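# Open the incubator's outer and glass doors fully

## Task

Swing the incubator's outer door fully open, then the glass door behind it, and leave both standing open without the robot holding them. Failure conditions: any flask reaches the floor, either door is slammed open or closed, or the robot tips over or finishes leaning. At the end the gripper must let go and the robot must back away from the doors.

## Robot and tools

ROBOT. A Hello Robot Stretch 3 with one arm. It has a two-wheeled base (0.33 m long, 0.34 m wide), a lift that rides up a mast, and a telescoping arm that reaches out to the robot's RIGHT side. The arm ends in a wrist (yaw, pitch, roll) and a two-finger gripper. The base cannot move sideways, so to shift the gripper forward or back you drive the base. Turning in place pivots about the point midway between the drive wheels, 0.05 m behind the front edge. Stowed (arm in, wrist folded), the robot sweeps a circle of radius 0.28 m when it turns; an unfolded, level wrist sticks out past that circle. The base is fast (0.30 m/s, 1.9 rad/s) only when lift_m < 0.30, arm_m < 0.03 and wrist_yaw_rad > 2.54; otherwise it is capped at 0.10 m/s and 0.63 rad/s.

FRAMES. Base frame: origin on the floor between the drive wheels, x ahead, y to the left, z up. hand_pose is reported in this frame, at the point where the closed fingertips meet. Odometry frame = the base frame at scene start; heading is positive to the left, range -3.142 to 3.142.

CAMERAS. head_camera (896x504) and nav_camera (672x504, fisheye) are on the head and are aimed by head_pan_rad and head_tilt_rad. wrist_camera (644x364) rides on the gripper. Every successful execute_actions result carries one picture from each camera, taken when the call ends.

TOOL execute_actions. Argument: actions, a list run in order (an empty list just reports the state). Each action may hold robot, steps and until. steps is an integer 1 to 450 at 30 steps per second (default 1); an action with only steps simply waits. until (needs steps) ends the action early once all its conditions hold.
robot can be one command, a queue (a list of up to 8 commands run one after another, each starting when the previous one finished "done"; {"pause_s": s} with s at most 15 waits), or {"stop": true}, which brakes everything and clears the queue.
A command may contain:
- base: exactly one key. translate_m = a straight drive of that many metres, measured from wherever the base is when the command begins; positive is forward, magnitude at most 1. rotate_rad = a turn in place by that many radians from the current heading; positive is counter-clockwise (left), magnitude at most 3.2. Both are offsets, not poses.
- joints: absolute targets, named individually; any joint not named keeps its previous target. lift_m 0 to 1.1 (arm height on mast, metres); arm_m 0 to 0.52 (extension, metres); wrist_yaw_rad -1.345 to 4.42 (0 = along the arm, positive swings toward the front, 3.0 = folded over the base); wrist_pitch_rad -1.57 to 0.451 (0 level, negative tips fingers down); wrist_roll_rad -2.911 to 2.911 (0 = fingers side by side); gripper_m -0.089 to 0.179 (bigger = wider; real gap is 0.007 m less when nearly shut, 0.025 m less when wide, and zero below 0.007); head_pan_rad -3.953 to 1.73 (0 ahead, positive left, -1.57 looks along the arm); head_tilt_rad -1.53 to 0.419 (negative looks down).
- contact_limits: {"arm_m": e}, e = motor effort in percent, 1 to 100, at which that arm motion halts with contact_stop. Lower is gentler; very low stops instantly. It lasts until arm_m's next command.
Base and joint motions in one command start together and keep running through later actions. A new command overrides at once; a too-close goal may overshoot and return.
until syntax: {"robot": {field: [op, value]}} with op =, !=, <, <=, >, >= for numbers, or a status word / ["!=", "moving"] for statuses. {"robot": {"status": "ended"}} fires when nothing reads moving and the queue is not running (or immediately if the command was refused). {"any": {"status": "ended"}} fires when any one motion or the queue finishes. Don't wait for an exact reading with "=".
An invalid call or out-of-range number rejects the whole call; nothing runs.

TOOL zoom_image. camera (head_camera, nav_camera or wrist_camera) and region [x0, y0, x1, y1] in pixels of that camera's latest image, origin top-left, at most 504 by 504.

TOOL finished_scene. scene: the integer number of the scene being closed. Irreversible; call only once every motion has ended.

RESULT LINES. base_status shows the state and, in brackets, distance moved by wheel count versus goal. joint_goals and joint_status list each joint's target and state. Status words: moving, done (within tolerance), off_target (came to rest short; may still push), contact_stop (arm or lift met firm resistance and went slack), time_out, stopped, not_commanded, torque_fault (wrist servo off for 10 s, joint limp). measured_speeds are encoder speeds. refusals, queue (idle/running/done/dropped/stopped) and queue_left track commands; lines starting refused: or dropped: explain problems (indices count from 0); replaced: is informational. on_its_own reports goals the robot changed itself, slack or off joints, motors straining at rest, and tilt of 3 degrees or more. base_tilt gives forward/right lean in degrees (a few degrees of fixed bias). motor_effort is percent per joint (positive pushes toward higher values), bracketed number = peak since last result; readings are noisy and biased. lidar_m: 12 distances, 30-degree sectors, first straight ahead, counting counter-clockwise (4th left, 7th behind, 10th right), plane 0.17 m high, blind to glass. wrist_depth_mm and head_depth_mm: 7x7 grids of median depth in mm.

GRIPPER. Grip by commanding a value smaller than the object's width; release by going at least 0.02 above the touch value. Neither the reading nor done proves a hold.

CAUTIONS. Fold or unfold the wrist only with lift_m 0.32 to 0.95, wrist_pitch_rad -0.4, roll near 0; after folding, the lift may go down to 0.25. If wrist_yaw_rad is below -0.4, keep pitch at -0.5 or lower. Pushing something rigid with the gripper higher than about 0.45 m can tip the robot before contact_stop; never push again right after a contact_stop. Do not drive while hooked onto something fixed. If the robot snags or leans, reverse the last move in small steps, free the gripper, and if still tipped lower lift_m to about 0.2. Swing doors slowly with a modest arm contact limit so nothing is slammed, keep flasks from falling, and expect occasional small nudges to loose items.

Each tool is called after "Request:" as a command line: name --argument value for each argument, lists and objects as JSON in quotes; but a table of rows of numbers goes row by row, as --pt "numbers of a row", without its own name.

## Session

Request:
execute_actions --actions '[]'

Scene clock: 0.00 s.
robot.base_odometry: x=+0.000 y=+0.000 heading=+0.000 (m, m, rad; robot's odometry frame)
robot.turned_by_wheels: +0.000 (rad since the last result)
robot.turned_by_imu: +0.000 (rad since the last result)
robot.base_tilt: forward=+2.1 right=+0.7 (deg)
robot.lidar_m: 1.10 1.09 1.26 2.12 2.92 3.13 2.06 2.65 2.18 1.46 1.65 1.30
robot.head_depth_mm: 1231 1234 1236 1242 1243 1248 1249 / 1193 1196 1207 1205 1208 1212 1215 / 1151 1155 1159 1167 1169 1165 1170 / 1108 1115 1114 1119 1118 1130 1131 / 1073 1074 1076 1080 1084 1086 1087 / 1032 1041 1043 1044 1044 1045 1049 / 999 1005 1009 1012 1013 1013 1017
robot.base_status: not_commanded
robot.joint_positions: lift_m=+0.554 arm_m=+0.002 wrist_yaw_rad=+3.071 wrist_pitch_rad=-0.413 wrist_roll_rad=-0.015 gripper_m=+0.037 head_pan_rad=-0.017 head_tilt_rad=-0.009
robot.joint_goals: lift_m=+0.554 arm_m=+0.002 wrist_yaw_rad=+3.071 wrist_pitch_rad=-0.413 wrist_roll_rad=-0.015 gripper_m=+0.037 head_pan_rad=-0.017 head_tilt_rad=-0.009
robot.joint_status: lift_m=not_commanded arm_m=not_commanded wrist_yaw_rad=not_commanded wrist_pitch_rad=not_commanded wrist_roll_rad=not_commanded gripper_m=not_commanded head_pan_rad=not_commanded head_tilt_rad=not_commanded
robot.measured_speeds: translate_m=+0.000 rotate_rad=+0.000 lift_m=+0.000 arm_m=+0.000 wrist_yaw_rad=+0.000 wrist_pitch_rad=+0.000 wrist_roll_rad=+0.000 head_pan_rad=+0.000 head_tilt_rad=+0.000
robot: refusals=0 queue=idle queue_left=0
robot.motor_effort: left_wheel=+0 right_wheel=+0 lift_m=+21 arm_m=+0 wrist_yaw_rad=+1 wrist_pitch_rad=+6 wrist_roll_rad=+1 gripper_m=+0 head_pan_rad=+0 head_tilt_rad=+1 (%)
robot.hand_pose: x=-0.0054 y=+0.0779 z=+0.5674 quat_wxyz=(+0.169, +0.691, +0.122, +0.692) (m; robot's base frame)
robot.wrist_depth_mm: - - - - - - - / - - - - - - - / - - - - - - - / - - - - - - - / - - - - - - - / 867 859 870 858 - 856 857 / 741 741 713 742 731 716 731
pictures: head_camera (sideways: a quarter turn clockwise sets it upright), nav_camera (sideways: a quarter turn counterclockwise sets it upright), wrist_camera
Images, in order (width x height): head_camera 896x504, nav_camera 672x504, wrist_camera 644x364.

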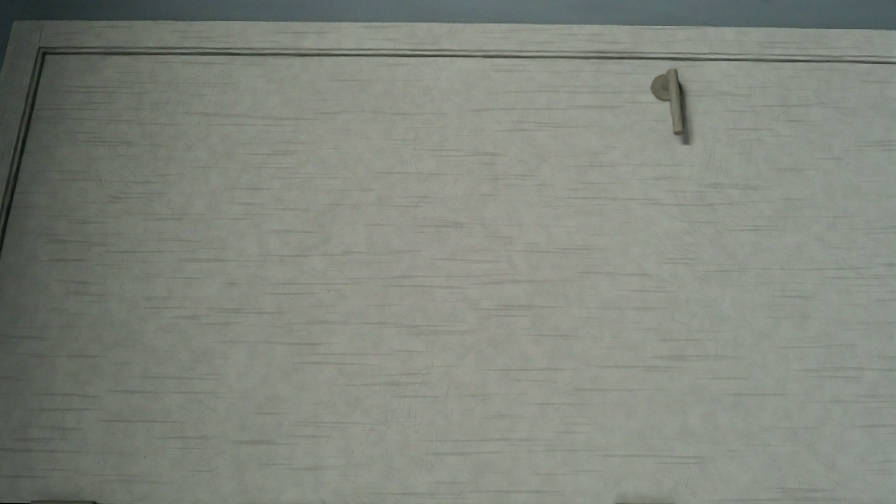

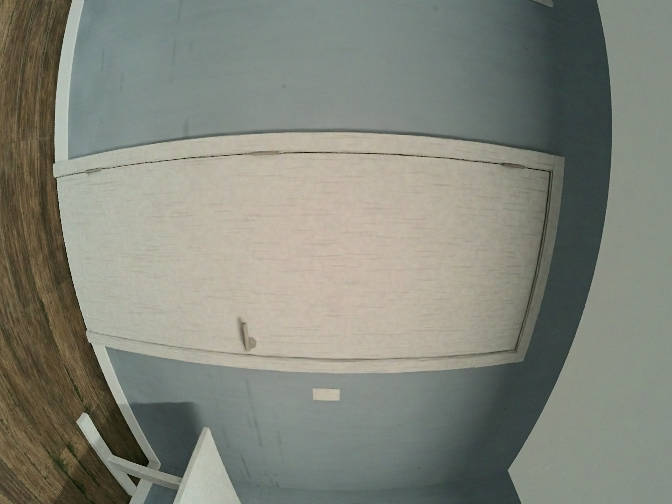

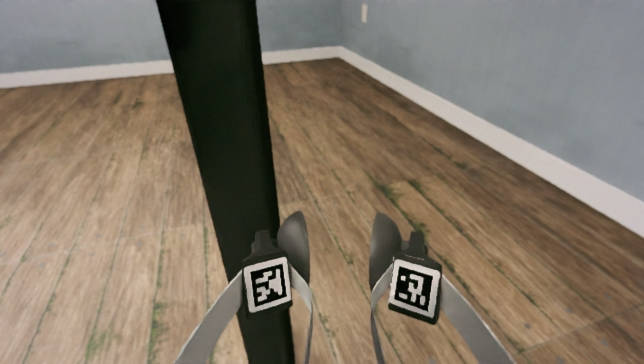

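Request:
execute_actions --actions '[{"robot":{"joints":{"head_pan_rad":2.0}},"steps":1},{"robot":{"joints":{"head_pan_rad":1.7,"head_tilt_rad":-0.3}},"steps":200,"until":{"robot":{"status":"ended"}}}]'

Request:
execute_actions --actions '[{"robot":{"joints":{"head_pan_rad":1.7,"head_tilt_rad":-0.3}},"steps":200,"until":{"robot":{"status":"ended"}}}]'

Request:
execute_actions --actions '[{"robot":{"joints":{"head_pan_rad":-2.2,"head_tilt_rad":-0.3}},"steps":200,"until":{"robot":{"status":"ended"}}}]'

action 0: robot: "joints": head_pan_rad = 2.0 is out of range -3.953 to 1.73

Scene clock: 2.00 s.
robot.base_odometry: x=+0.000 y=+0.000 heading=+0.000 (m, m, rad; robot's odometry frame)
robot.turned_by_wheels: +0.000 (rad since the last result)
robot.turned_by_imu: +0.000 (rad since the last result)
robot.base_tilt: forward=+2.1 right=+0.7 (deg)
robot.lidar_m: 1.10 1.09 1.26 2.11 2.92 3.12 2.06 2.65 2.18 1.46 1.64 1.30
robot.head_depth_mm: 2183 2215 2236 2295 2308 2055 1593 / 2705 2808 2874 2921 2689 2053 1584 / 2732 2836 3075 3187 2822 2034 1581 / 2662 2808 2972 3196 2853 2042 1584 / 2626 2770 2923 3116 2807 2020 1580 / 2570 2727 2869 3023 2809 2000 1573 / 2536 2668 2802 2961 2799 2098 1632
robot.base_status: not_commanded
robot.joint_positions: lift_m=+0.554 arm_m=+0.002 wrist_yaw_rad=+3.071 wrist_pitch_rad=-0.413 wrist_roll_rad=-0.015 gripper_m=+0.037 head_pan_rad=+1.693 head_tilt_rad=-0.296
robot.joint_goals: lift_m=+0.554 arm_m=+0.002 wrist_yaw_rad=+3.071 wrist_pitch_rad=-0.413 wrist_roll_rad=-0.015 gripper_m=+0.037 head_pan_rad=+1.700 head_tilt_rad=-0.300
robot.joint_status: lift_m=not_commanded arm_m=not_commanded wrist_yaw_rad=not_commanded wrist_pitch_rad=not_commanded wrist_roll_rad=not_commanded gripper_m=not_commanded head_pan_rad=done head_tilt_rad=done
robot.measured_speeds: translate_m=+0.000 rotate_rad=+0.000 lift_m=+0.000 arm_m=+0.000 wrist_yaw_rad=+0.000 wrist_pitch_rad=+0.000 wrist_roll_rad=+0.000 head_pan_rad=+0.000 head_tilt_rad=+0.000
robot: refusals=0 queue=done queue_left=0
robot.motor_effort: left_wheel=+0(1) right_wheel=+0(0) lift_m=+20(21) arm_m=+0(0) wrist_yaw_rad=-1(0) wrist_pitch_rad=+6(6) wrist_roll_rad=+0(0) gripper_m=-1(0) head_pan_rad=+3(35) head_tilt_rad=-2(16) (%)
robot.hand_pose: x=-0.0054 y=+0.0779 z=+0.5674 quat_wxyz=(+0.169, +0.691, +0.122, +0.692) (m; robot's base frame)
robot.wrist_depth_mm: - - - - - - - / - - - - - - - / - - - - - - - / - - - - - - - / - - - - - - 988 / 862 858 865 859 - 861 839 / 745 734 715 742 733 732 725
pictures: head_camera (sideways: a quarter turn clockwise sets it upright), nav_camera (sideways: a quarter turn counterclockwise sets it upright), wrist_camera
Images, in order (width x height): head_camera 896x504, nav_camera 672x504, wrist_camera 644x364.

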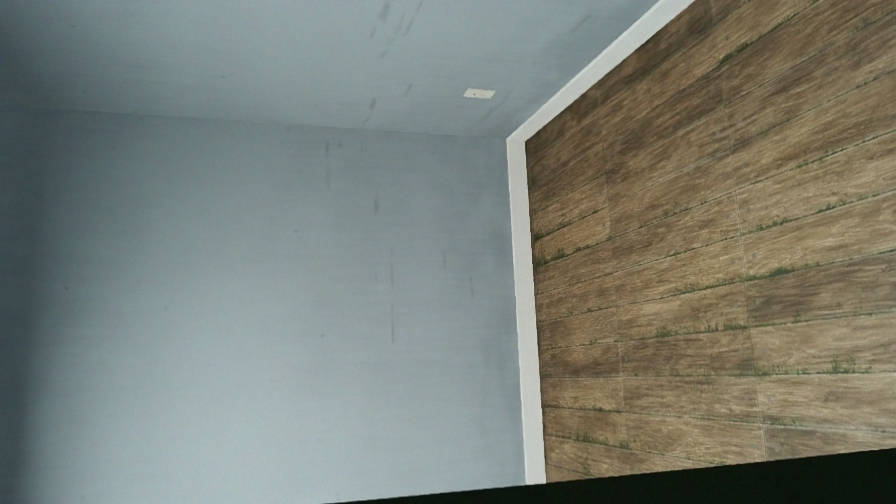

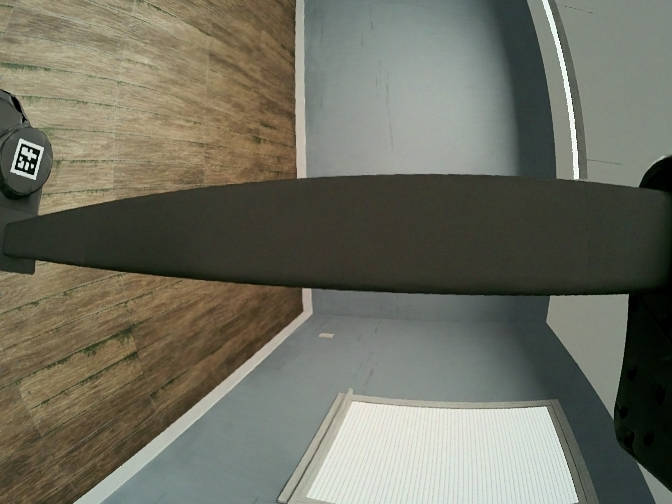

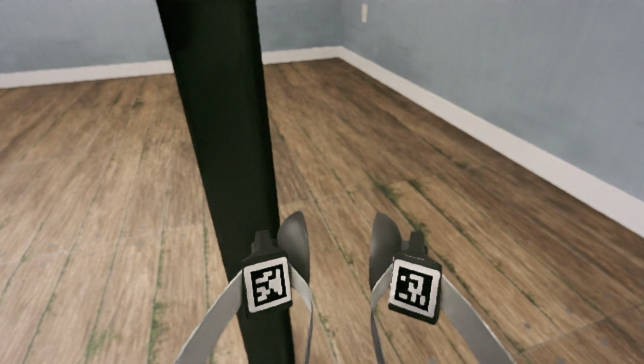

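Scene clock: 4.47 s.
robot.base_odometry: x=+0.000 y=+0.000 heading=+0.000 (m, m, rad; robot's odometry frame)
robot.turned_by_wheels: +0.000 (rad since the last result)
robot.turned_by_imu: +0.000 (rad since the last result)
robot.base_tilt: forward=+2.1 right=+0.7 (deg)
robot.lidar_m: 1.10 1.08 1.26 2.11 2.92 3.14 2.06 2.65 2.18 1.46 1.65 1.30
robot.head_depth_mm: 2440 2556 2681 2813 2804 2038 1589 / 2619 2715 2873 2998 2844 2047 1585 / 2803 2937 3054 3281 2864 2039 1579 / 2756 2866 3088 3258 2818 2059 1577 / 2431 2549 2686 2794 2816 2033 1578 / 2196 2265 2405 2510 2531 2033 1567 / 1978 2046 2156 2254 2349 2000 1571
robot.base_status: not_commanded
robot.joint_positions: lift_m=+0.554 arm_m=+0.002 wrist_yaw_rad=+3.071 wrist_pitch_rad=-0.413 wrist_roll_rad=-0.015 gripper_m=+0.037 head_pan_rad=-2.193 head_tilt_rad=-0.296
robot.joint_goals: lift_m=+0.554 arm_m=+0.002 wrist_yaw_rad=+3.071 wrist_pitch_rad=-0.413 wrist_roll_rad=-0.015 gripper_m=+0.037 head_pan_rad=-2.200 head_tilt_rad=-0.300
robot.joint_status: lift_m=not_commanded arm_m=not_commanded wrist_yaw_rad=not_commanded wrist_pitch_rad=not_commanded wrist_roll_rad=not_commanded gripper_m=not_commanded head_pan_rad=done head_tilt_rad=done
robot.measured_speeds: translate_m=+0.000 rotate_rad=+0.000 lift_m=+0.000 arm_m=+0.000 wrist_yaw_rad=+0.000 wrist_pitch_rad=+0.000 wrist_roll_rad=+0.000 head_pan_rad=+0.000 head_tilt_rad=+0.000
robot: refusals=0 queue=done queue_left=0
robot.motor_effort: left_wheel=+0(1) right_wheel=+0(0) lift_m=+21(21) arm_m=+0(0) wrist_yaw_rad=+1(1) wrist_pitch_rad=+6(6) wrist_roll_rad=+1(0) gripper_m=-1(0) head_pan_rad=-2(33) head_tilt_rad=-2(2) (%)
robot.hand_pose: x=-0.0054 y=+0.0779 z=+0.5674 quat_wxyz=(+0.169, +0.691, +0.122, +0.692) (m; robot's base frame)
robot.wrist_depth_mm: - - - - - - - / - - - - - - - / - - - - - - - / - - - - - - - / - - - - - - - / 865 890 882 867 - 863 845 / 756 737 715 740 736 730 733
pictures: head_camera (sideways: a quarter turn clockwise sets it upright), nav_camera (sideways: a quarter turn counterclockwise sets it upright), wrist_camera
Images, in order (width x height): head_camera 896x504, nav_camera 672x504, wrist_camera 644x364.

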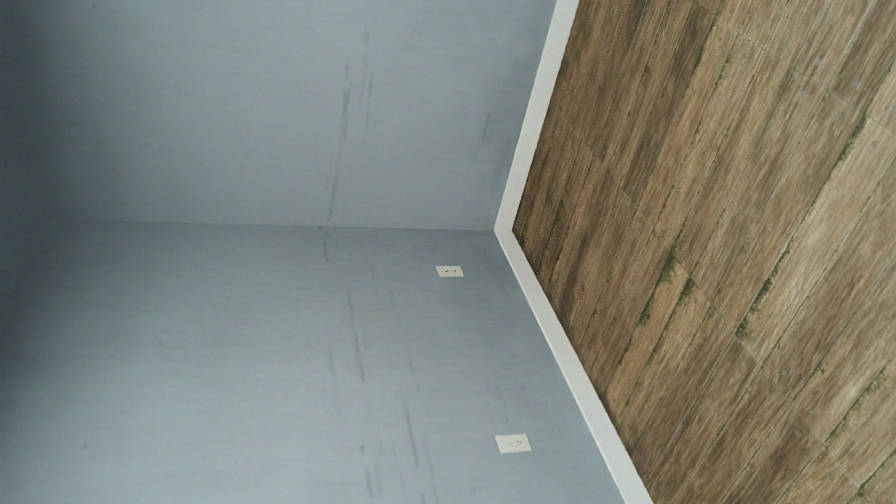

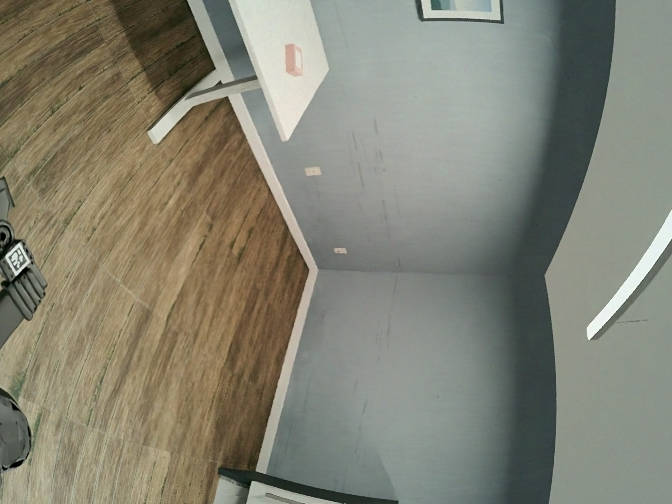

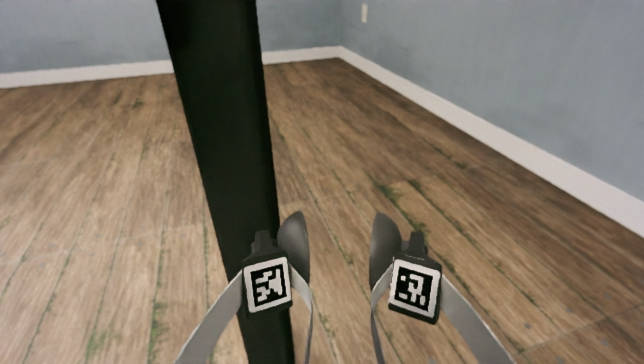

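Incubator is behind.

Request:
execute_actions --actions '[{"robot":{"joints":{"head_pan_rad":-3.3,"head_tilt_rad":-0.35}},"steps":200,"until":{"robot":{"status":"ended"}}}]'

Scene clock: 5.87 s.
robot.base_odometry: x=+0.000 y=+0.000 heading=+0.000 (m, m, rad; robot's odometry frame)
robot.turned_by_wheels: +0.000 (rad since the last result)
robot.turned_by_imu: +0.000 (rad since the last result)
robot.base_tilt: forward=+2.1 right=+0.7 (deg)
robot.lidar_m: 1.10 1.08 1.26 2.12 2.92 3.13 2.06 2.65 2.18 1.46 1.64 1.30
robot.head_depth_mm: 3052 3269 3548 3689 2598 1926 1514 / 2883 3118 3298 3515 2602 1914 1512 / 2760 2929 3138 3351 2578 1909 1508 / 2604 2782 2938 3238 2527 1916 1503 / 2512 2616 2087 2240 2463 1902 1509 / 2415 2514 1993 2129 2339 1898 1496 / 2291 2397 1919 2068 2304 1891 1496
robot.base_status: not_commanded
robot.joint_positions: lift_m=+0.554 arm_m=+0.002 wrist_yaw_rad=+3.071 wrist_pitch_rad=-0.413 wrist_roll_rad=-0.015 gripper_m=+0.037 head_pan_rad=-3.293 head_tilt_rad=-0.346
robot.joint_goals: lift_m=+0.554 arm_m=+0.002 wrist_yaw_rad=+3.071 wrist_pitch_rad=-0.413 wrist_roll_rad=-0.015 gripper_m=+0.037 head_pan_rad=-3.300 head_tilt_rad=-0.350
robot.joint_status: lift_m=not_commanded arm_m=not_commanded wrist_yaw_rad=not_commanded wrist_pitch_rad=not_commanded wrist_roll_rad=not_commanded gripper_m=not_commanded head_pan_rad=done head_tilt_rad=done
robot.measured_speeds: translate_m=+0.000 rotate_rad=+0.000 lift_m=+0.000 arm_m=+0.000 wrist_yaw_rad=+0.000 wrist_pitch_rad=+0.000 wrist_roll_rad=+0.000 head_pan_rad=+0.000 head_tilt_rad=+0.000
robot: refusals=0 queue=done queue_left=0
robot.motor_effort: left_wheel=+0(1) right_wheel=+0(0) lift_m=+20(21) arm_m=+0(0) wrist_yaw_rad=-2(0) wrist_pitch_rad=+6(6) wrist_roll_rad=+0(1) gripper_m=-1(0) head_pan_rad=-2(31) head_tilt_rad=-2(7) (%)
robot.hand_pose: x=-0.0054 y=+0.0779 z=+0.5674 quat_wxyz=(+0.169, +0.691, +0.122, +0.692) (m; robot's base frame)
robot.wrist_depth_mm: - - - - - - - / - - - - - - - / - - - - - - - / - - - - - - - / - - - - - - - / 887 861 877 860 - 853 844 / 743 746 706 738 741 727 730
pictures: head_camera (sideways: a quarter turn clockwise sets it upright), nav_camera (sideways: a quarter turn counterclockwise sets it upright), wrist_camera
Images, in order (width x height): head_camera 896x504, nav_camera 672x504, wrist_camera 644x364.

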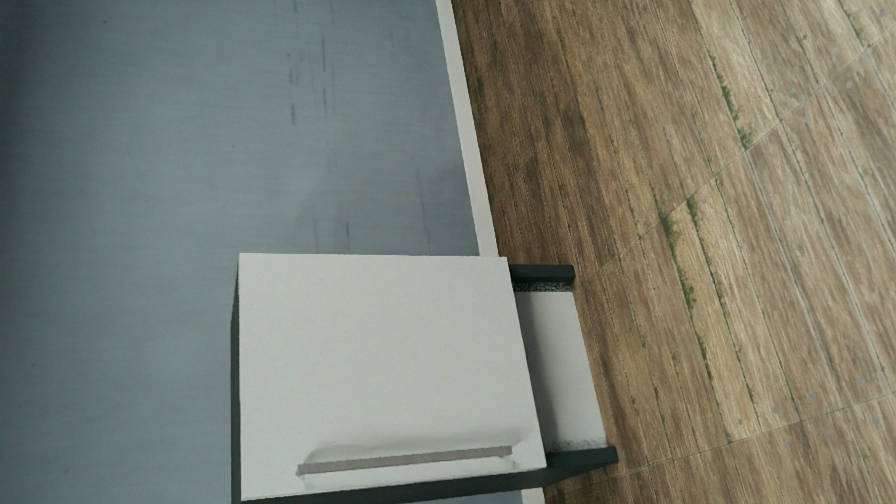

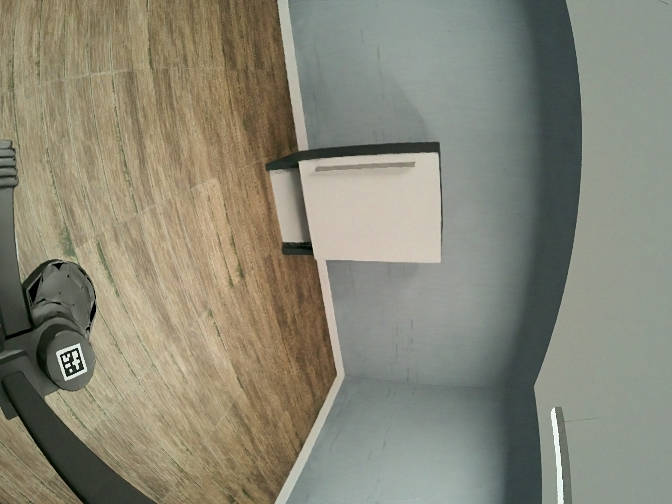

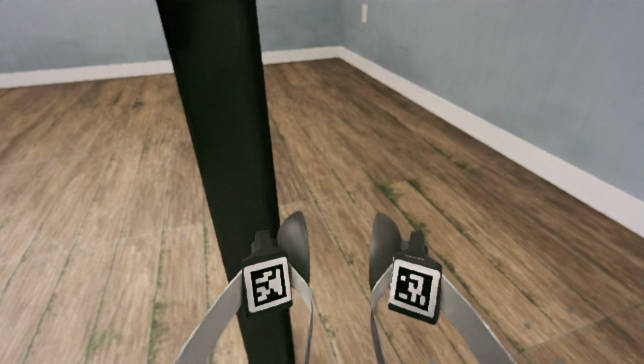

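Request:
execute_actions --actions '[{"robot":[{"joints":{"lift_m":0.27},"base":{"rotate_rad":-2.82}},{"base":{"translate_m":1.0}},{"base":{"translate_m":0.1},"joints":{"head_pan_rad":-1.57,"head_tilt_rad":-0.6}},{"base":{"rotate_rad":1.571}},{"base":{"translate_m":-0.3},"joints":{"lift_m":0.55}},{"joints":{"wrist_yaw_rad":0,"gripper_m":0.1,"wrist_roll_rad":0}},{"joints":{"wrist_pitch_rad":0,"lift_m":0.53,"arm_m":0.2}}],"steps":450,"until":{"robot":{"status":"ended"}}},{"steps":450,"until":{"robot":{"status":"ended"}}}]'

Scene clock: 30.40 s.
robot.base_odometry: x=-1.138 y=-0.063 heading=-1.249 (m, m, rad; robot's odometry frame)
robot.turned_by_wheels: -1.249 (rad since the last result)
robot.turned_by_imu: -1.241 (rad since the last result)
robot.base_tilt: forward=+2.1 right=+0.8 (deg)
robot.lidar_m: 2.10 1.78 2.27 2.20 2.32 2.73 2.66 2.14 1.02 0.94 1.61 2.18
robot.head_depth_mm: 1175 798 887 1002 1149 1464 1272 / 1139 798 888 1001 1152 1467 1292 / 1103 797 877 1004 1158 1465 - / 1286 825 924 1046 1215 1486 - / 1322 1463 1630 1842 1813 1491 1270 / 1323 1465 1632 1868 1833 1487 1255 / 1314 1469 1637 1853 1820 1493 1260
robot.base_status: done (translate_m -0.3000 of -0.3000)
robot.joint_positions: lift_m=+0.530 arm_m=+0.200 wrist_yaw_rad=+0.001 wrist_pitch_rad=-0.027 wrist_roll_rad=-0.004 gripper_m=+0.100 head_pan_rad=-1.577 head_tilt_rad=-0.593
robot.joint_goals: lift_m=+0.530 arm_m=+0.200 wrist_yaw_rad=+0.000 wrist_pitch_rad=+0.000 wrist_roll_rad=+0.000 gripper_m=+0.100 head_pan_rad=-1.570 head_tilt_rad=-0.600
robot.joint_status: lift_m=done arm_m=done wrist_yaw_rad=done wrist_pitch_rad=done wrist_roll_rad=done gripper_m=done head_pan_rad=done head_tilt_rad=done
robot.measured_speeds: translate_m=+0.000 rotate_rad=+0.000 lift_m=+0.000 arm_m=+0.000 wrist_yaw_rad=+0.000 wrist_pitch_rad=+0.000 wrist_roll_rad=+0.000 head_pan_rad=+0.000 head_tilt_rad=+0.000
robot: refusals=0 queue=done queue_left=0
robot.motor_effort: left_wheel=-1(7) right_wheel=+1(14) lift_m=+17(26) arm_m=+3(3) wrist_yaw_rad=-1(2) wrist_pitch_rad=+13(13) wrist_roll_rad=+3(5) gripper_m=+0(79) head_pan_rad=+3(32) head_tilt_rad=-3(17) (%)
robot.hand_pose: x=-0.0213 y=-0.6002 z=+0.6381 quat_wxyz=(+0.709, +0.010, -0.705, -0.009) (m; robot's base frame)
robot.wrist_depth_mm: - - - - 397 392 385 / - - - - 409 404 394 / - - - - 423 414 408 / - - - - 434 429 420 / - - - - 446 437 433 / - - - - 460 450 444 / - - - - 476 470 455
pictures: head_camera (sideways: a quarter turn clockwise sets it upright), nav_camera (sideways: a quarter turn counterclockwise sets it upright), wrist_camera
Images, in order (width x height): head_camera 896x504, nav_camera 672x504, wrist_camera 644x364.

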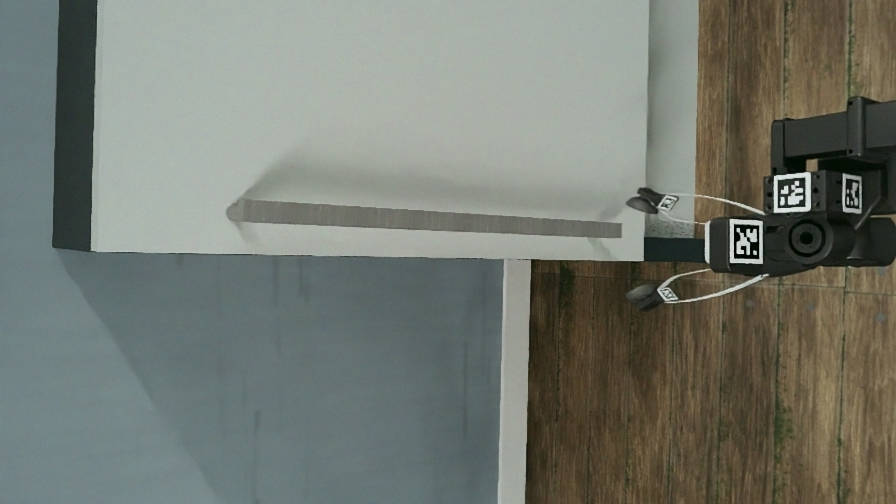

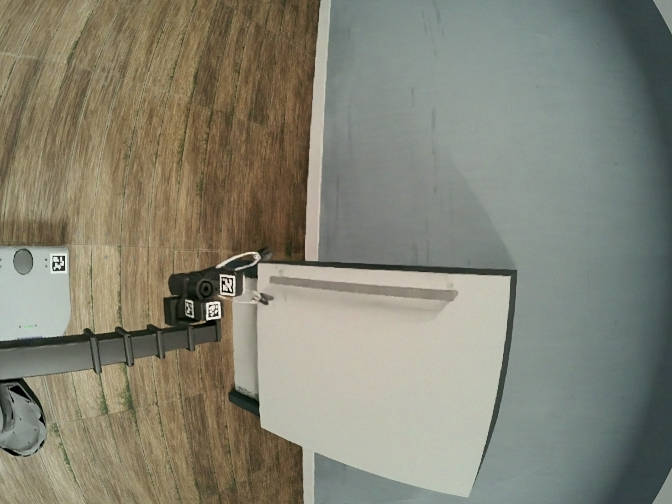

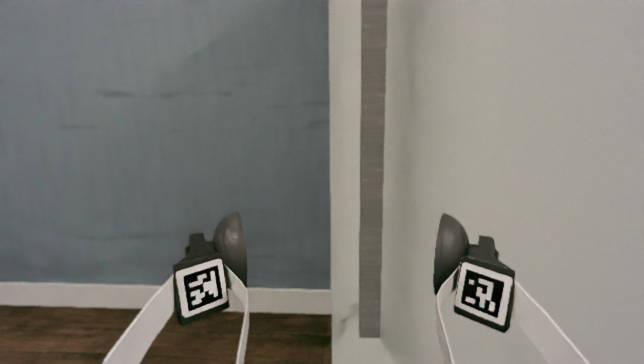

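Request:
execute_actions --actions '[{"robot":[{"base":{"translate_m":-0.03},"joints":{"gripper_m":0.08,"lift_m":0.55}},{"joints":{"arm_m":0.45},"contact_limits":{"arm_m":12}}],"steps":450,"until":{"robot":{"status":"ended"}}}]'

Scene clock: 35.40 s.
robot.base_odometry: x=-1.148 y=-0.035 heading=-1.249 (m, m, rad; robot's odometry frame)
robot.turned_by_wheels: +0.000 (rad since the last result)
robot.turned_by_imu: -0.001 (rad since the last result)
robot.base_tilt: forward=+2.1 right=+0.7 (deg)
robot.lidar_m: 2.14 1.81 2.27 2.20 2.33 2.71 2.62 2.14 1.01 0.94 1.61 2.21
robot.head_depth_mm: 1173 794 883 1004 1150 1458 1279 / 1135 794 885 1003 1151 1463 1273 / 1098 799 888 1005 1107 1468 1266 / 1264 808 893 974 1675 1460 1264 / 1323 1453 1623 1846 1827 1499 1273 / 1319 1470 1627 1841 1836 1494 1263 / 1323 1463 1635 1852 1821 1492 1258
robot.base_status: done (translate_m -0.0300 of -0.0300)
robot.joint_positions: lift_m=+0.550 arm_m=+0.450 wrist_yaw_rad=+0.000 wrist_pitch_rad=-0.026 wrist_roll_rad=-0.004 gripper_m=+0.080 head_pan_rad=-1.577 head_tilt_rad=-0.593
robot.joint_goals: lift_m=+0.550 arm_m=+0.450 wrist_yaw_rad=+0.000 wrist_pitch_rad=+0.000 wrist_roll_rad=+0.000 gripper_m=+0.080 head_pan_rad=-1.570 head_tilt_rad=-0.600
robot.joint_status: lift_m=done arm_m=done wrist_yaw_rad=done wrist_pitch_rad=done wrist_roll_rad=done gripper_m=done head_pan_rad=done head_tilt_rad=done
robot.measured_speeds: translate_m=+0.000 rotate_rad=+0.000 lift_m=+0.000 arm_m=+0.000 wrist_yaw_rad=+0.000 wrist_pitch_rad=+0.000 wrist_roll_rad=+0.000 head_pan_rad=+0.000 head_tilt_rad=+0.000
robot: refusals=0 queue=done queue_left=0
robot.motor_effort: left_wheel=-1(5) right_wheel=+2(4) lift_m=+24(26) arm_m=+3(3) wrist_yaw_rad=+0(1) wrist_pitch_rad=+13(13) wrist_roll_rad=+2(2) gripper_m=+0(72) head_pan_rad=+3(3) head_tilt_rad=-2(3) (%)
robot.contact_limits: arm_m 12 (drawing in: default 15, maximum 24; extending or still: default 21, maximum 34)
robot.hand_pose: x=-0.0213 y=-0.8502 z=+0.6577 quat_wxyz=(+0.709, +0.010, -0.705, -0.009) (m; robot's base frame)
robot.wrist_depth_mm: 862 838 802 105 166 165 161 / 882 859 835 109 170 169 166 / 910 900 873 112 175 174 171 / 930 905 905 115 180 179 176 / 977 953 911 119 185 184 181 / - 980 962 198 122 190 186 / - - 998 204 199 198 192
pictures: head_camera (sideways: a quarter turn clockwise sets it upright), nav_camera (sideways: a quarter turn counterclockwise sets it upright), wrist_camera
Images, in order (width x height): head_camera 896x504, nav_camera 672x504, wrist_camera 644x364.

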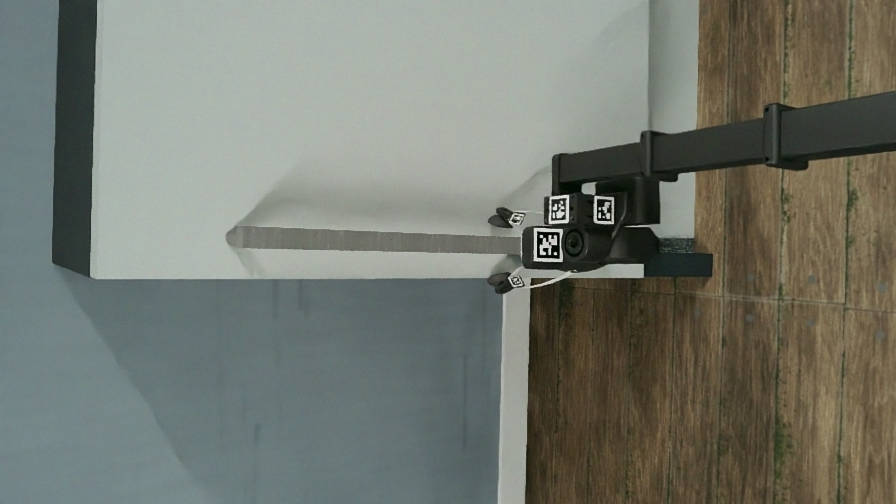

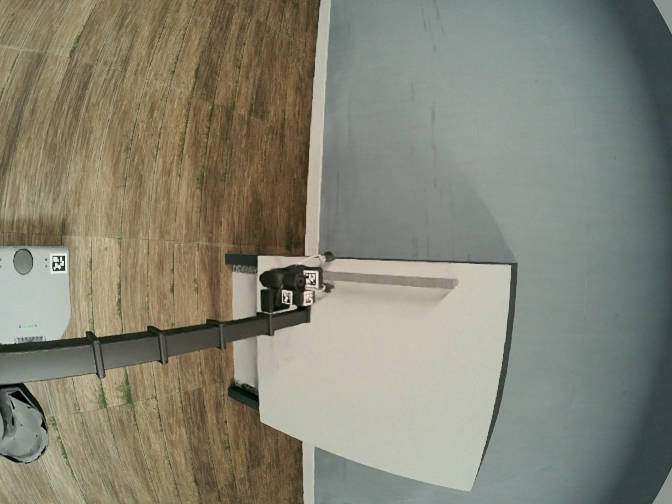

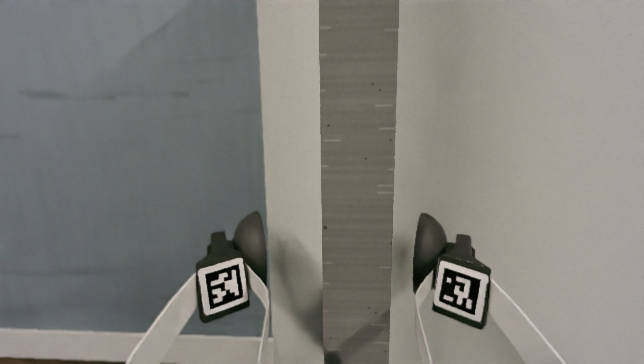

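Request:
execute_actions --actions '[{"robot":[{"base":{"translate_m":-0.006},"joints":{"arm_m":0.44}},{"joints":{"gripper_m":-0.05}},{"pause_s":0.5},{"joints":{"arm_m":0.38,"gripper_m":-0.04},"contact_limits":{"arm_m":24}},{"base":{"translate_m":-0.03},"joints":{"arm_m":0.28,"gripper_m":-0.02},"contact_limits":{"arm_m":24}},{"base":{"translate_m":-0.06},"joints":{"arm_m":0.17},"contact_limits":{"arm_m":24}}],"steps":450,"until":{"robot":{"status":"ended"}}}]'

Scene clock: 44.73 s.
robot.base_odometry: x=-1.178 y=+0.056 heading=-1.249 (m, m, rad; robot's odometry frame)
robot.turned_by_wheels: +0.000 (rad since the last result)
robot.turned_by_imu: -0.001 (rad since the last result)
robot.base_tilt: forward=+2.1 right=+0.8 (deg)
robot.lidar_m: 2.23 1.90 2.28 2.21 2.32 2.61 2.52 2.14 1.01 0.94 1.61 2.23
robot.head_depth_mm: 1172 617 702 813 965 1399 1275 / 1137 587 662 763 894 1081 1304 / 1104 557 626 715 830 997 - / 1078 537 579 618 733 878 - / 1062 534 596 688 813 1392 1237 / 1321 1456 1626 1851 1830 1488 1267 / 1325 1467 1635 1852 1822 1493 1268
robot.base_status: done (translate_m -0.0600 of -0.0600)
robot.joint_positions: lift_m=+0.550 arm_m=+0.170 wrist_yaw_rad=+0.000 wrist_pitch_rad=-0.029 wrist_roll_rad=-0.004 gripper_m=-0.019 head_pan_rad=-1.577 head_tilt_rad=-0.593
robot.joint_goals: lift_m=+0.550 arm_m=+0.170 wrist_yaw_rad=+0.000 wrist_pitch_rad=+0.000 wrist_roll_rad=+0.000 gripper_m=-0.020 head_pan_rad=-1.570 head_tilt_rad=-0.600
robot.joint_status: lift_m=done arm_m=done wrist_yaw_rad=done wrist_pitch_rad=done wrist_roll_rad=done gripper_m=done head_pan_rad=done head_tilt_rad=done
robot.measured_speeds: translate_m=+0.000 rotate_rad=+0.000 lift_m=+0.000 arm_m=+0.000 wrist_yaw_rad=+0.000 wrist_pitch_rad=+0.000 wrist_roll_rad=+0.000 head_pan_rad=+0.000 head_tilt_rad=+0.000
robot: refusals=0 queue=done queue_left=0
robot.motor_effort: left_wheel=-1(12) right_wheel=+4(28) lift_m=+24(24) arm_m=-2(3) wrist_yaw_rad=-1(37) wrist_pitch_rad=+14(15) wrist_roll_rad=+3(2) gripper_m=-21(100) head_pan_rad=+3(3) head_tilt_rad=-3(3) (%)
robot.contact_limits: arm_m 24 (drawing in: default 15, maximum 24; extending or still: default 21, maximum 34)
robot.hand_pose: x=-0.0216 y=-0.5708 z=+0.6570 quat_wxyz=(+0.709, +0.010, -0.705, -0.011) (m; robot's base frame)
robot.wrist_depth_mm: - - 164 112 197 221 251 / - - 168 116 203 229 262 / - - 174 119 211 238 273 / - - 180 123 217 245 285 / - - 185 126 227 257 298 / - - - 130 - 268 311 / - - 198 137 243 286 326
pictures: head_camera (sideways: a quarter turn clockwise sets it upright), nav_camera (sideways: a quarter turn counterclockwise sets it upright), wrist_camera
Images, in order (width x height): head_camera 896x504, nav_camera 672x504, wrist_camera 644x364.

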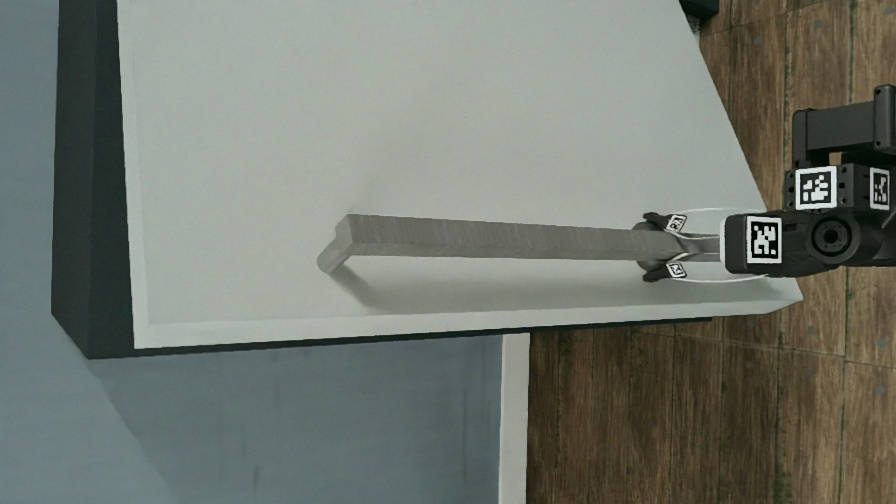

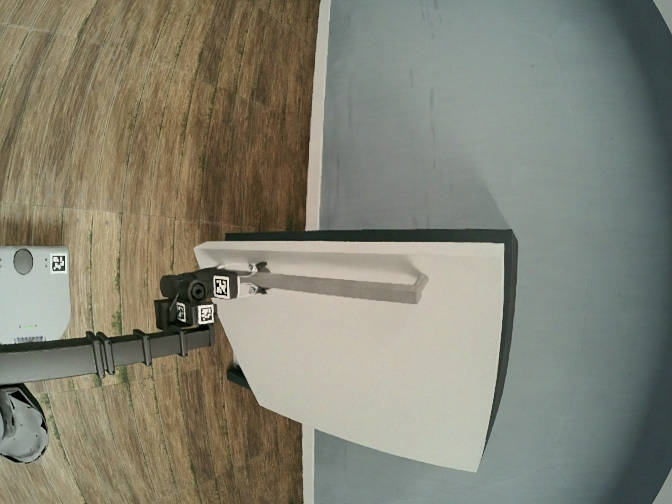

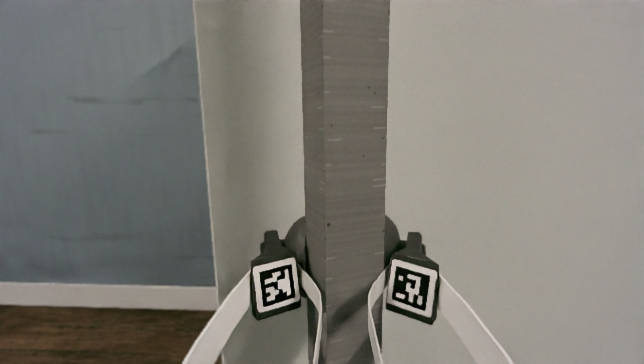

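Request:
execute_actions --actions '[{"robot":[{"base":{"translate_m":-0.05},"joints":{"arm_m":0.10},"contact_limits":{"arm_m":24}},{"joints":{"gripper_m":0.1}},{"joints":{"arm_m":0.0}},{"base":{"translate_m":0.3},"joints":{"gripper_m":0.0}},{"joints":{"arm_m":0.38},"contact_limits":{"arm_m":15}},{"base":{"translate_m":-0.3}}],"steps":450,"until":{"robot":{"status":"ended"}}},{"steps":200,"until":{"robot":{"status":"ended"}}}]'

Scene clock: 62.90 s.
robot.base_odometry: x=-1.195 y=+0.104 heading=-1.246 (m, m, rad; robot's odometry frame)
robot.turned_by_wheels: +0.003 (rad since the last result)
robot.turned_by_imu: +0.284 (rad since the last result)
robot.base_tilt: forward=+3.2 right=+0.8 (deg)
robot.lidar_m: 1.90 2.50 2.24 2.25 2.68 2.53 2.53 1.05 0.96 0.92 1.81 2.23
robot.head_depth_mm: 1207 460 494 544 580 778 1198 / 1265 835 879 586 651 710 925 / 1326 1458 1627 1784 1567 1430 1216 / 1362 1507 1670 1896 1887 1459 1264 / 1409 1568 1754 1971 1834 1499 1261 / 1453 1617 1811 2063 1804 1492 1263 / 1501 1673 1891 2133 1803 1489 1249
robot.base_status: off_target (translate_m -0.2999 of -0.3000)
robot.joint_positions: lift_m=+0.550 arm_m=+0.380 wrist_yaw_rad=-0.001 wrist_pitch_rad=-0.025 wrist_roll_rad=-0.003 gripper_m=+0.000 head_pan_rad=-1.577 head_tilt_rad=-0.594
robot.joint_goals: lift_m=+0.550 arm_m=+0.380 wrist_yaw_rad=+0.000 wrist_pitch_rad=+0.000 wrist_roll_rad=+0.000 gripper_m=+0.000 head_pan_rad=-1.570 head_tilt_rad=-0.600
robot.joint_status: lift_m=done arm_m=done wrist_yaw_rad=done wrist_pitch_rad=done wrist_roll_rad=done gripper_m=done head_pan_rad=done head_tilt_rad=done
robot.measured_speeds: translate_m=+0.000 rotate_rad=+0.000 lift_m=+0.000 arm_m=+0.000 wrist_yaw_rad=+0.000 wrist_pitch_rad=+0.000 wrist_roll_rad=+0.000 head_pan_rad=+0.000 head_tilt_rad=+0.000
robot: refusals=0 queue=done queue_left=0
robot.on_its_own: left_wheel is at rest, and its effort (+23) is outside its rest range (-18 to +18); right_wheel is at rest, and its effort (-94) is outside its rest range (-18 to +18)
robot.motor_effort: left_wheel=+23(32) right_wheel=-94(100) lift_m=+25(25) arm_m=+2(4) wrist_yaw_rad=-1(26) wrist_pitch_rad=+12(14) wrist_roll_rad=+2(2) gripper_m=-3(82) head_pan_rad=+3(3) head_tilt_rad=-3(2) (%)
robot.contact_limits: arm_m 15 (drawing in: default 15, maximum 24; extending or still: default 21, maximum 34)
robot.hand_pose: x=-0.0217 y=-0.7803 z=+0.6579 quat_wxyz=(+0.708, +0.009, -0.706, -0.010) (m; robot's base frame)
robot.wrist_depth_mm: - - - 941 841 326 278 / - - - 979 877 302 256 / - - - 969 885 280 297 / - - - - 917 284 312 / - - - - 945 291 346 / - - - - 951 301 588 / - - - - - 307 490
pictures: head_camera (sideways: a quarter turn clockwise sets it upright), nav_camera (sideways: a quarter turn counterclockwise sets it upright), wrist_camera
Images, in order (width x height): head_camera 896x504, nav_camera 672x504, wrist_camera 644x364.

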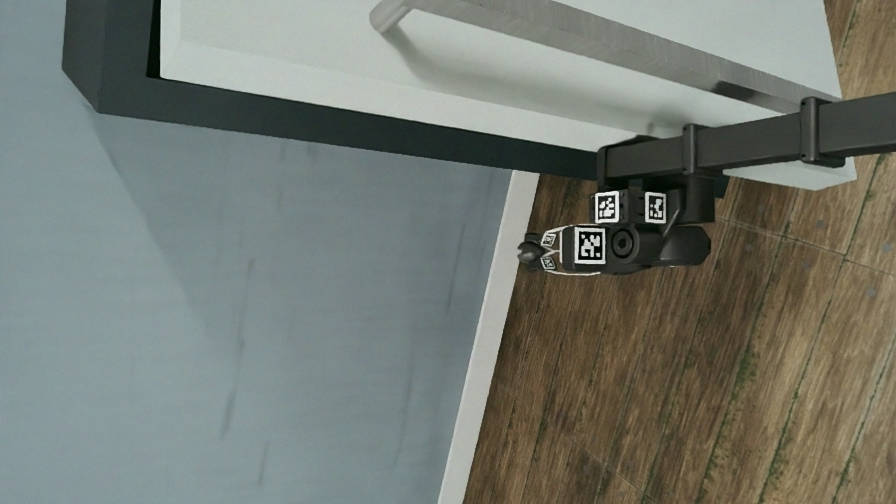

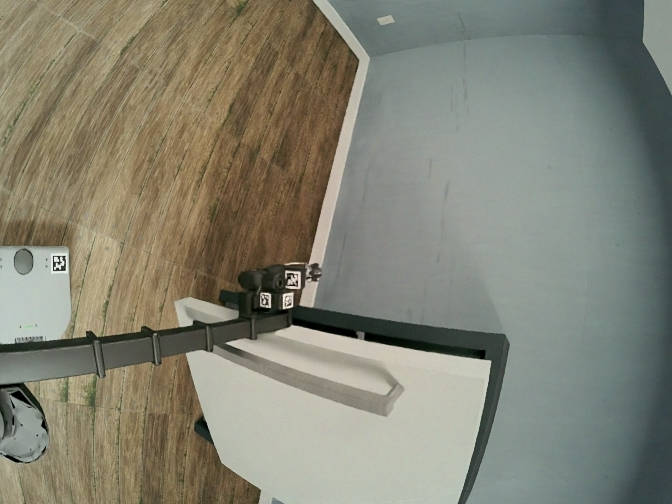

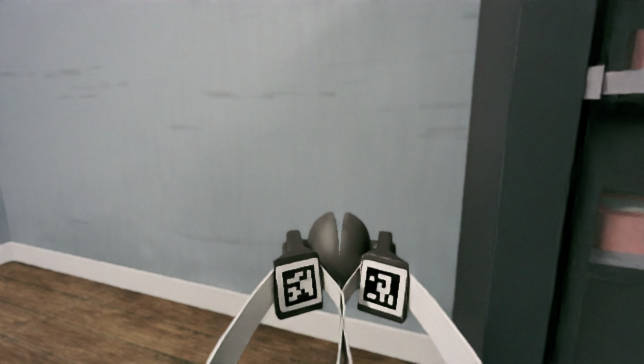

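Request:
execute_actions --actions '[{"robot":[{"base":{"translate_m":0.08}},{"joints":{"arm_m":0.0}},{"base":{"rotate_rad":-0.285}}],"steps":450,"until":{"robot":{"status":"ended"}}}]'

Scene clock: 71.07 s.
robot.base_odometry: x=-1.169 y=+0.028 heading=-1.534 (m, m, rad; robot's odometry frame)
robot.turned_by_wheels: -0.287 (rad since the last result)
robot.turned_by_imu: -0.282 (rad since the last result)
robot.base_tilt: forward=+2.1 right=+0.7 (deg)
robot.lidar_m: 2.16 1.83 2.27 2.21 2.33 2.68 2.60 2.14 1.01 0.93 1.61 2.23
robot.head_depth_mm: 1152 543 609 709 850 1061 1274 / 1115 510 558 573 753 942 1268 / 1081 490 537 608 693 790 1214 / 1062 867 974 1050 1194 1383 1235 / 1324 1459 1634 1842 1829 1501 1271 / 1325 1458 1635 1842 1824 1492 1261 / 1323 1468 1645 1850 1814 1489 1260
robot.base_status: done (rotate_rad -0.2849 of -0.2850)
robot.joint_positions: lift_m=+0.550 arm_m=+0.002 wrist_yaw_rad=+0.000 wrist_pitch_rad=-0.025 wrist_roll_rad=-0.003 gripper_m=+0.000 head_pan_rad=-1.576 head_tilt_rad=-0.595
robot.joint_goals: lift_m=+0.550 arm_m=+0.000 wrist_yaw_rad=+0.000 wrist_pitch_rad=+0.000 wrist_roll_rad=+0.000 gripper_m=+0.000 head_pan_rad=-1.570 head_tilt_rad=-0.600
robot.joint_status: lift_m=done arm_m=done wrist_yaw_rad=done wrist_pitch_rad=done wrist_roll_rad=done gripper_m=done head_pan_rad=done head_tilt_rad=done
robot.measured_speeds: translate_m=+0.000 rotate_rad=+0.000 lift_m=+0.000 arm_m=+0.000 wrist_yaw_rad=+0.000 wrist_pitch_rad=+0.000 wrist_roll_rad=+0.000 head_pan_rad=+0.000 head_tilt_rad=+0.000
robot: refusals=0 queue=done queue_left=0
robot.motor_effort: left_wheel=+1(25) right_wheel=-2(94) lift_m=+21(25) arm_m=-2(2) wrist_yaw_rad=-1(1) wrist_pitch_rad=+12(12) wrist_roll_rad=+2(2) gripper_m=-3(2) head_pan_rad=+3(2) head_tilt_rad=-2(3) (%)
robot.hand_pose: x=-0.0215 y=-0.4024 z=+0.6583 quat_wxyz=(+0.708, +0.009, -0.706, -0.009) (m; robot's base frame)
robot.wrist_depth_mm: - - - 664 282 331 390 / - - - 711 291 345 406 / - - - 737 302 356 425 / - - - 768 308 369 442 / - - - - 313 386 465 / - - - - 282 398 489 / - - - 782 342 422 516
pictures: head_camera (sideways: a quarter turn clockwise sets it upright), nav_camera (sideways: a quarter turn counterclockwise sets it upright), wrist_camera
Images, in order (width x height): head_camera 896x504, nav_camera 672x504, wrist_camera 644x364.

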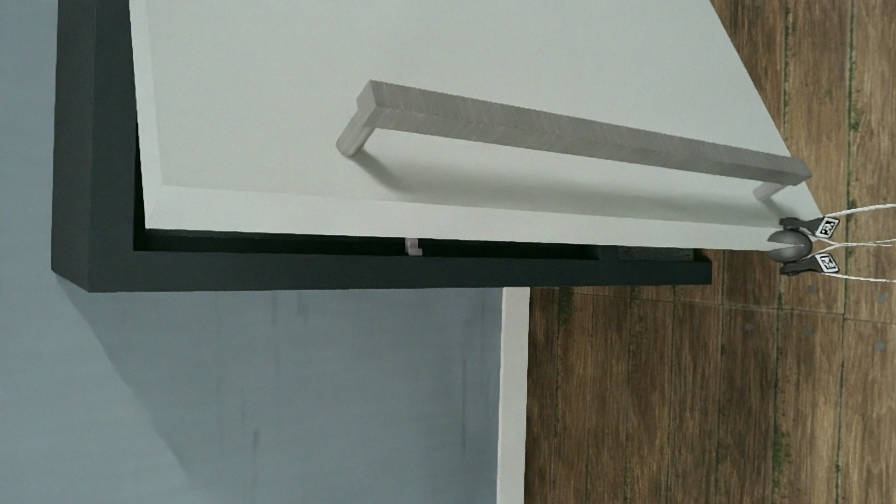

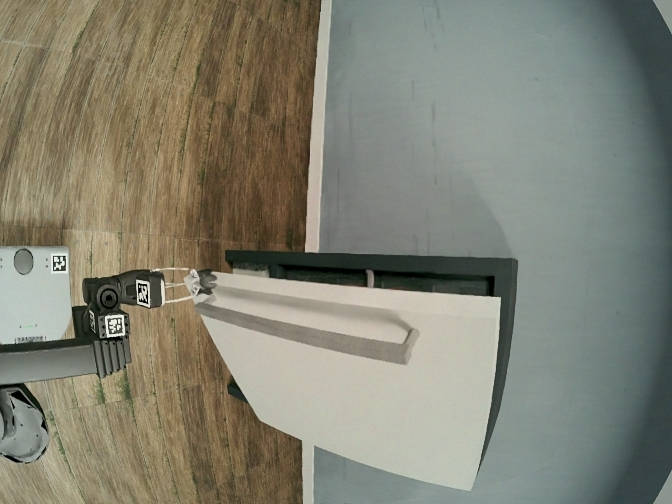

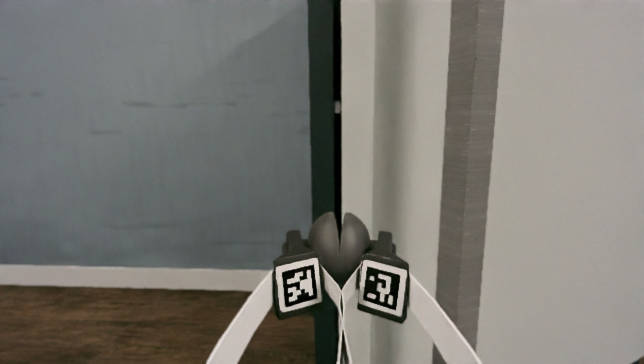

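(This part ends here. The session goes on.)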